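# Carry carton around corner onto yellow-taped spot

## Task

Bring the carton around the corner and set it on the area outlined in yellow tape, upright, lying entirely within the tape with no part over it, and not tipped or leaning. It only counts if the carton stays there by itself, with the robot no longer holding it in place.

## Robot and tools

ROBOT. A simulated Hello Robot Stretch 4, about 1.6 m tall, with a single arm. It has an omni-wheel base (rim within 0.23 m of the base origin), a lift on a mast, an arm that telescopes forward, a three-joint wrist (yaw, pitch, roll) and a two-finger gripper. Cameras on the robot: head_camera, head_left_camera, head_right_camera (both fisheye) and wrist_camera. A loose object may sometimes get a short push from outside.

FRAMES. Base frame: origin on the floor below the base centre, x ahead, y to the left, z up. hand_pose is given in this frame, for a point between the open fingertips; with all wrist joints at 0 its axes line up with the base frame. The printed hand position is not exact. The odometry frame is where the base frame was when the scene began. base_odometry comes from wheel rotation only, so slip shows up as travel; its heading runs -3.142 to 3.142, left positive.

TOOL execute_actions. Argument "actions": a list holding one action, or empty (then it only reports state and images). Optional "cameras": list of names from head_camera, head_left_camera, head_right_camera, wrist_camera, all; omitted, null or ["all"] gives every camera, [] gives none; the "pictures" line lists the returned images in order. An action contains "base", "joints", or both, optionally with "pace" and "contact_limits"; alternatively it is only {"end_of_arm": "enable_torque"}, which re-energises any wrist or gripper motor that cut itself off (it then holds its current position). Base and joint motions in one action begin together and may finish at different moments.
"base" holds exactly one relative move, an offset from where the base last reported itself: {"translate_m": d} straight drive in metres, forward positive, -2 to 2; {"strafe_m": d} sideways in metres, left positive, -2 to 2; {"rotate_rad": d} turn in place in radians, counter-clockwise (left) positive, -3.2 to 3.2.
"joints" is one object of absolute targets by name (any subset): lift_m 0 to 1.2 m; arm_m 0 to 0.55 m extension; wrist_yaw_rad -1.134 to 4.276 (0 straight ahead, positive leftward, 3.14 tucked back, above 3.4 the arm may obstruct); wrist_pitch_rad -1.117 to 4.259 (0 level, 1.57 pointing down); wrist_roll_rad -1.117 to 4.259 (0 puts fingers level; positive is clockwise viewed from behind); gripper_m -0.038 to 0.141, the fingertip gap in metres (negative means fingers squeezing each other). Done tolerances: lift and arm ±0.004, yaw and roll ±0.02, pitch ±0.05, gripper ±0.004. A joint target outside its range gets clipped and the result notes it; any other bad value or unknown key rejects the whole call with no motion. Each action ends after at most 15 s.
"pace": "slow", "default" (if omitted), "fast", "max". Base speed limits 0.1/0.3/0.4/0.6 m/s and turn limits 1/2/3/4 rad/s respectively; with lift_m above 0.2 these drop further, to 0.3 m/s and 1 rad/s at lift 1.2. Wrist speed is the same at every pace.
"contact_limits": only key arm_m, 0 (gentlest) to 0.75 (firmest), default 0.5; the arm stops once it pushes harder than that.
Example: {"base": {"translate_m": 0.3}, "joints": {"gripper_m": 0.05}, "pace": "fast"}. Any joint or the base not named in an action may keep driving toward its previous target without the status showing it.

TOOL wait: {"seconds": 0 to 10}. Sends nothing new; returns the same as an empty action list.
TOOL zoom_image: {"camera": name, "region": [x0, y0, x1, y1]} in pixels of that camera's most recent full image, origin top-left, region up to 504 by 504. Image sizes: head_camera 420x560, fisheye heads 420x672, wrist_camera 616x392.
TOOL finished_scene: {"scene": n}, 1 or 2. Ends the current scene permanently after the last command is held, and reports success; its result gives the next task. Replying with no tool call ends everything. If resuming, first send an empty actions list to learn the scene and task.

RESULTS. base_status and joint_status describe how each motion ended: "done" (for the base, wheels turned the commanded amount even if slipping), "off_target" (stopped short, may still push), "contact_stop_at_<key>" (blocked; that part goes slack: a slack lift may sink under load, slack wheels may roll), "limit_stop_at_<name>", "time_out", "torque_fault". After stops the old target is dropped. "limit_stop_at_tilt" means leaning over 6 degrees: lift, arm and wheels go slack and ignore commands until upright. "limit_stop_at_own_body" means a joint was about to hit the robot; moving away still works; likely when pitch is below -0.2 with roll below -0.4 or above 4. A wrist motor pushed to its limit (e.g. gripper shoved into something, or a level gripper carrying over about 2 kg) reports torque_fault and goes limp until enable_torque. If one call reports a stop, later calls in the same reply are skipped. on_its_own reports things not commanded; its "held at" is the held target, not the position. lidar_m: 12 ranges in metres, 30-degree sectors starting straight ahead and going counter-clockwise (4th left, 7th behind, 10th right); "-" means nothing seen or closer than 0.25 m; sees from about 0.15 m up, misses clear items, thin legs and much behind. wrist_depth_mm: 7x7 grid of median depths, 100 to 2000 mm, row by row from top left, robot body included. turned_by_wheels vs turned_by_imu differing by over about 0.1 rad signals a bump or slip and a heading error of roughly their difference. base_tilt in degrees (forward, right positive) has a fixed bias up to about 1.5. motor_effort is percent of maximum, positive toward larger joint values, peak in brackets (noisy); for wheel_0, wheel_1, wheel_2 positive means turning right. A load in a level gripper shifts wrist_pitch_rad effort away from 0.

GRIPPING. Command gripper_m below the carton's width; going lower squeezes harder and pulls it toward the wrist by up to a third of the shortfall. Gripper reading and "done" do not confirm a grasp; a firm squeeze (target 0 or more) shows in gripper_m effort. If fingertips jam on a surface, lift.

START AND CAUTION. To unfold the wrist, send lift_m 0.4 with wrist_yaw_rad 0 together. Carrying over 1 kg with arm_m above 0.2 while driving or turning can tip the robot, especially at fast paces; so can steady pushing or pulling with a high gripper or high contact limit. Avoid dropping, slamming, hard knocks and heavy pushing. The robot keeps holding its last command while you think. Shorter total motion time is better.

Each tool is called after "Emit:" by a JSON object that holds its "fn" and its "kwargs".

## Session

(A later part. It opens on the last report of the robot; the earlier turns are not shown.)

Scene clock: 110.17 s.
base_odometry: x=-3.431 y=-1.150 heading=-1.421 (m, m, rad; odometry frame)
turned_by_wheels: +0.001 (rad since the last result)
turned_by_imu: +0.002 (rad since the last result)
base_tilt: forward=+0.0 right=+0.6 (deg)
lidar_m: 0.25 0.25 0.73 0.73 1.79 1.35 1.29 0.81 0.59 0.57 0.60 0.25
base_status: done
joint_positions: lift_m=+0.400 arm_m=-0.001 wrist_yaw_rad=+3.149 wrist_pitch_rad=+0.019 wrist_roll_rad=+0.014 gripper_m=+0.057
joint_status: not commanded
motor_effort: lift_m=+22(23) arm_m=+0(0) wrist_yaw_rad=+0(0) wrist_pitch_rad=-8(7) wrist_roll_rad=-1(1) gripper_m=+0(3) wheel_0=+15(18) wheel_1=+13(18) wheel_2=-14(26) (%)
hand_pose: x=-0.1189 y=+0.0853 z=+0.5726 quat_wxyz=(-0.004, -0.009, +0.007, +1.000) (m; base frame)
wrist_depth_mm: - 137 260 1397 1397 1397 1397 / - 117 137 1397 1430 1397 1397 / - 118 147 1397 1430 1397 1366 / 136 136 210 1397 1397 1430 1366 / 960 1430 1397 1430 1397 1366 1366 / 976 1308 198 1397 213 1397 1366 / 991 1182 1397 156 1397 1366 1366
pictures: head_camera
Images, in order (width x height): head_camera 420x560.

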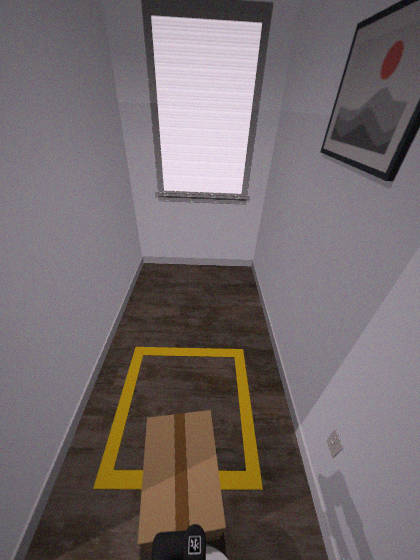

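Emit:
{"fn": "execute_actions", "kwargs": {"actions": [{"base":{"strafe_m":0.055}}], "cameras": []}}

Emit:
{"fn": "execute_actions", "kwargs": {"actions": [{"base":{"translate_m":0.35}}], "cameras": []}}

Emit:
{"fn": "execute_actions", "kwargs": {"actions": [{"base":{"translate_m":-0.35},"pace":"fast"}], "cameras": ["head_camera","head_left_camera","head_right_camera"]}}

Scene clock: 114.37 s.
base_odometry: x=-3.376 y=-1.141 heading=-1.422 (m, m, rad; odometry frame)
turned_by_wheels: +0.000 (rad since the last result)
turned_by_imu: -0.001 (rad since the last result)
base_tilt: forward=+0.0 right=+0.5 (deg)
lidar_m: 0.25 0.26 0.69 0.68 1.81 1.34 1.29 0.89 0.66 0.63 0.67 0.25
base_status: done
joint_positions: lift_m=+0.400 arm_m=-0.001 wrist_yaw_rad=+3.149 wrist_pitch_rad=+0.019 wrist_roll_rad=+0.014 gripper_m=+0.057
joint_status: not commanded
motor_effort: lift_m=+22(22) arm_m=-1(1) wrist_yaw_rad=+0(1) wrist_pitch_rad=-9(7) wrist_roll_rad=-1(1) gripper_m=-3(0) wheel_0=-2(13) wheel_1=+9(19) wheel_2=-12(12) (%)
hand_pose: x=-0.1189 y=+0.0853 z=+0.5726 quat_wxyz=(-0.004, -0.009, +0.007, +1.000) (m; base frame)
wrist_depth_mm: - 137 260 1397 1430 1397 1397 / - 117 137 1397 1397 1397 1366 / - 118 147 1430 1430 1430 1366 / 136 136 209 1430 1397 1397 1366 / 1025 1430 1397 1397 1397 1366 1366 / 1042 1430 198 1397 213 1397 1336 / 1078 1281 1397 156 1366 1366 1366
pictures: none
No camera images: the call's "cameras" was empty. Leave "cameras" out to get every camera's image.

Scene clock: 117.00 s.
base_odometry: x=-3.324 y=-1.487 heading=-1.421 (m, m, rad; odometry frame)
turned_by_wheels: +0.001 (rad since the last result)
turned_by_imu: +0.007 (rad since the last result)
base_tilt: forward=+0.0 right=+0.5 (deg)
lidar_m: 0.25 0.25 0.65 0.64 0.68 1.69 1.65 0.89 0.67 0.64 0.68 0.25
base_status: done
joint_positions: lift_m=+0.400 arm_m=-0.001 wrist_yaw_rad=+3.149 wrist_pitch_rad=+0.019 wrist_roll_rad=+0.014 gripper_m=+0.057
joint_status: not commanded
motor_effort: lift_m=+22(22) arm_m=-1(0) wrist_yaw_rad=+0(0) wrist_pitch_rad=-8(7) wrist_roll_rad=-1(1) gripper_m=-2(1) wheel_0=+14(24) wheel_1=+11(19) wheel_2=-14(29) (%)
hand_pose: x=-0.1189 y=+0.0853 z=+0.5726 quat_wxyz=(-0.004, -0.009, +0.007, +1.000) (m; base frame)
wrist_depth_mm: - 137 262 1756 1756 1756 1708 / - 117 137 1756 1756 1708 1708 / - 118 147 1756 1756 1756 1708 / 136 136 208 1756 1756 1708 1708 / 1025 1576 1756 1756 1756 1708 1708 / 1060 1464 198 1756 213 1708 1708 / 1060 1255 1464 155 1430 1576 1618
pictures: none
No camera images: the call's "cameras" was empty. Leave "cameras" out to get every camera's image.

Scene clock: 119.17 s.
base_odometry: x=-3.376 y=-1.141 heading=-1.421 (m, m, rad; odometry frame)
turned_by_wheels: +0.000 (rad since the last result)
turned_by_imu: +0.000 (rad since the last result)
base_tilt: forward=+0.0 right=+0.5 (deg)
lidar_m: 0.55 0.60 0.68 0.67 1.77 1.34 1.29 0.91 0.67 0.64 0.67 0.96
base_status: done
joint_positions: lift_m=+0.400 arm_m=-0.001 wrist_yaw_rad=+3.149 wrist_pitch_rad=+0.019 wrist_roll_rad=+0.014 gripper_m=+0.057
joint_status: not commanded
motor_effort: lift_m=+22(23) arm_m=-1(1) wrist_yaw_rad=+2(1) wrist_pitch_rad=-6(6) wrist_roll_rad=-1(1) gripper_m=+0(3) wheel_0=-2(16) wheel_1=-2(7) wheel_2=-1(13) (%)
hand_pose: x=-0.1189 y=+0.0853 z=+0.5726 quat_wxyz=(-0.004, -0.009, +0.007, +1.000) (m; base frame)
wrist_depth_mm: - 137 260 1430 1397 1397 1366 / - 117 137 1430 1397 1366 1366 / - 118 147 1397 1397 1397 1366 / 136 136 210 1397 1397 1397 1336 / 1025 1397 1397 1397 1397 1366 1336 / 1060 1397 198 1397 213 1366 1336 / 1042 1255 1397 156 1366 1366 1366
pictures: head_camera, head_left_camera, head_right_camera
Images, in order (width x height): head_camera 420x560, head_left_camera 420x672, head_right_camera 420x672.

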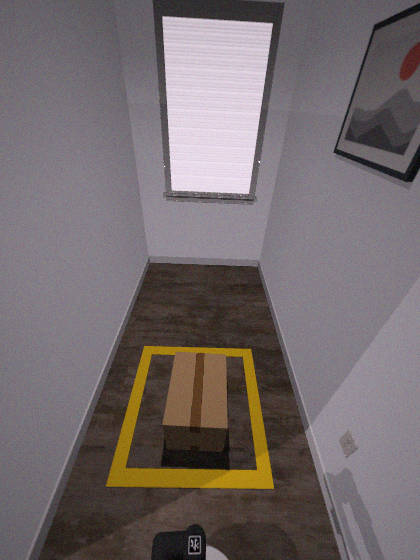

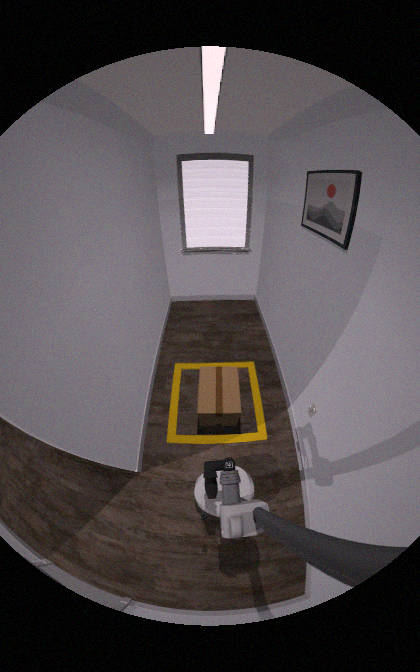

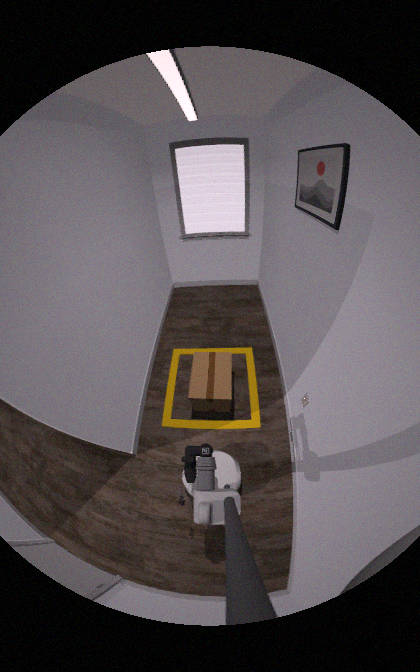

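Emit:
{"fn": "finished_scene", "kwargs": {"scene": 1}}

The scene is finished: the task was done.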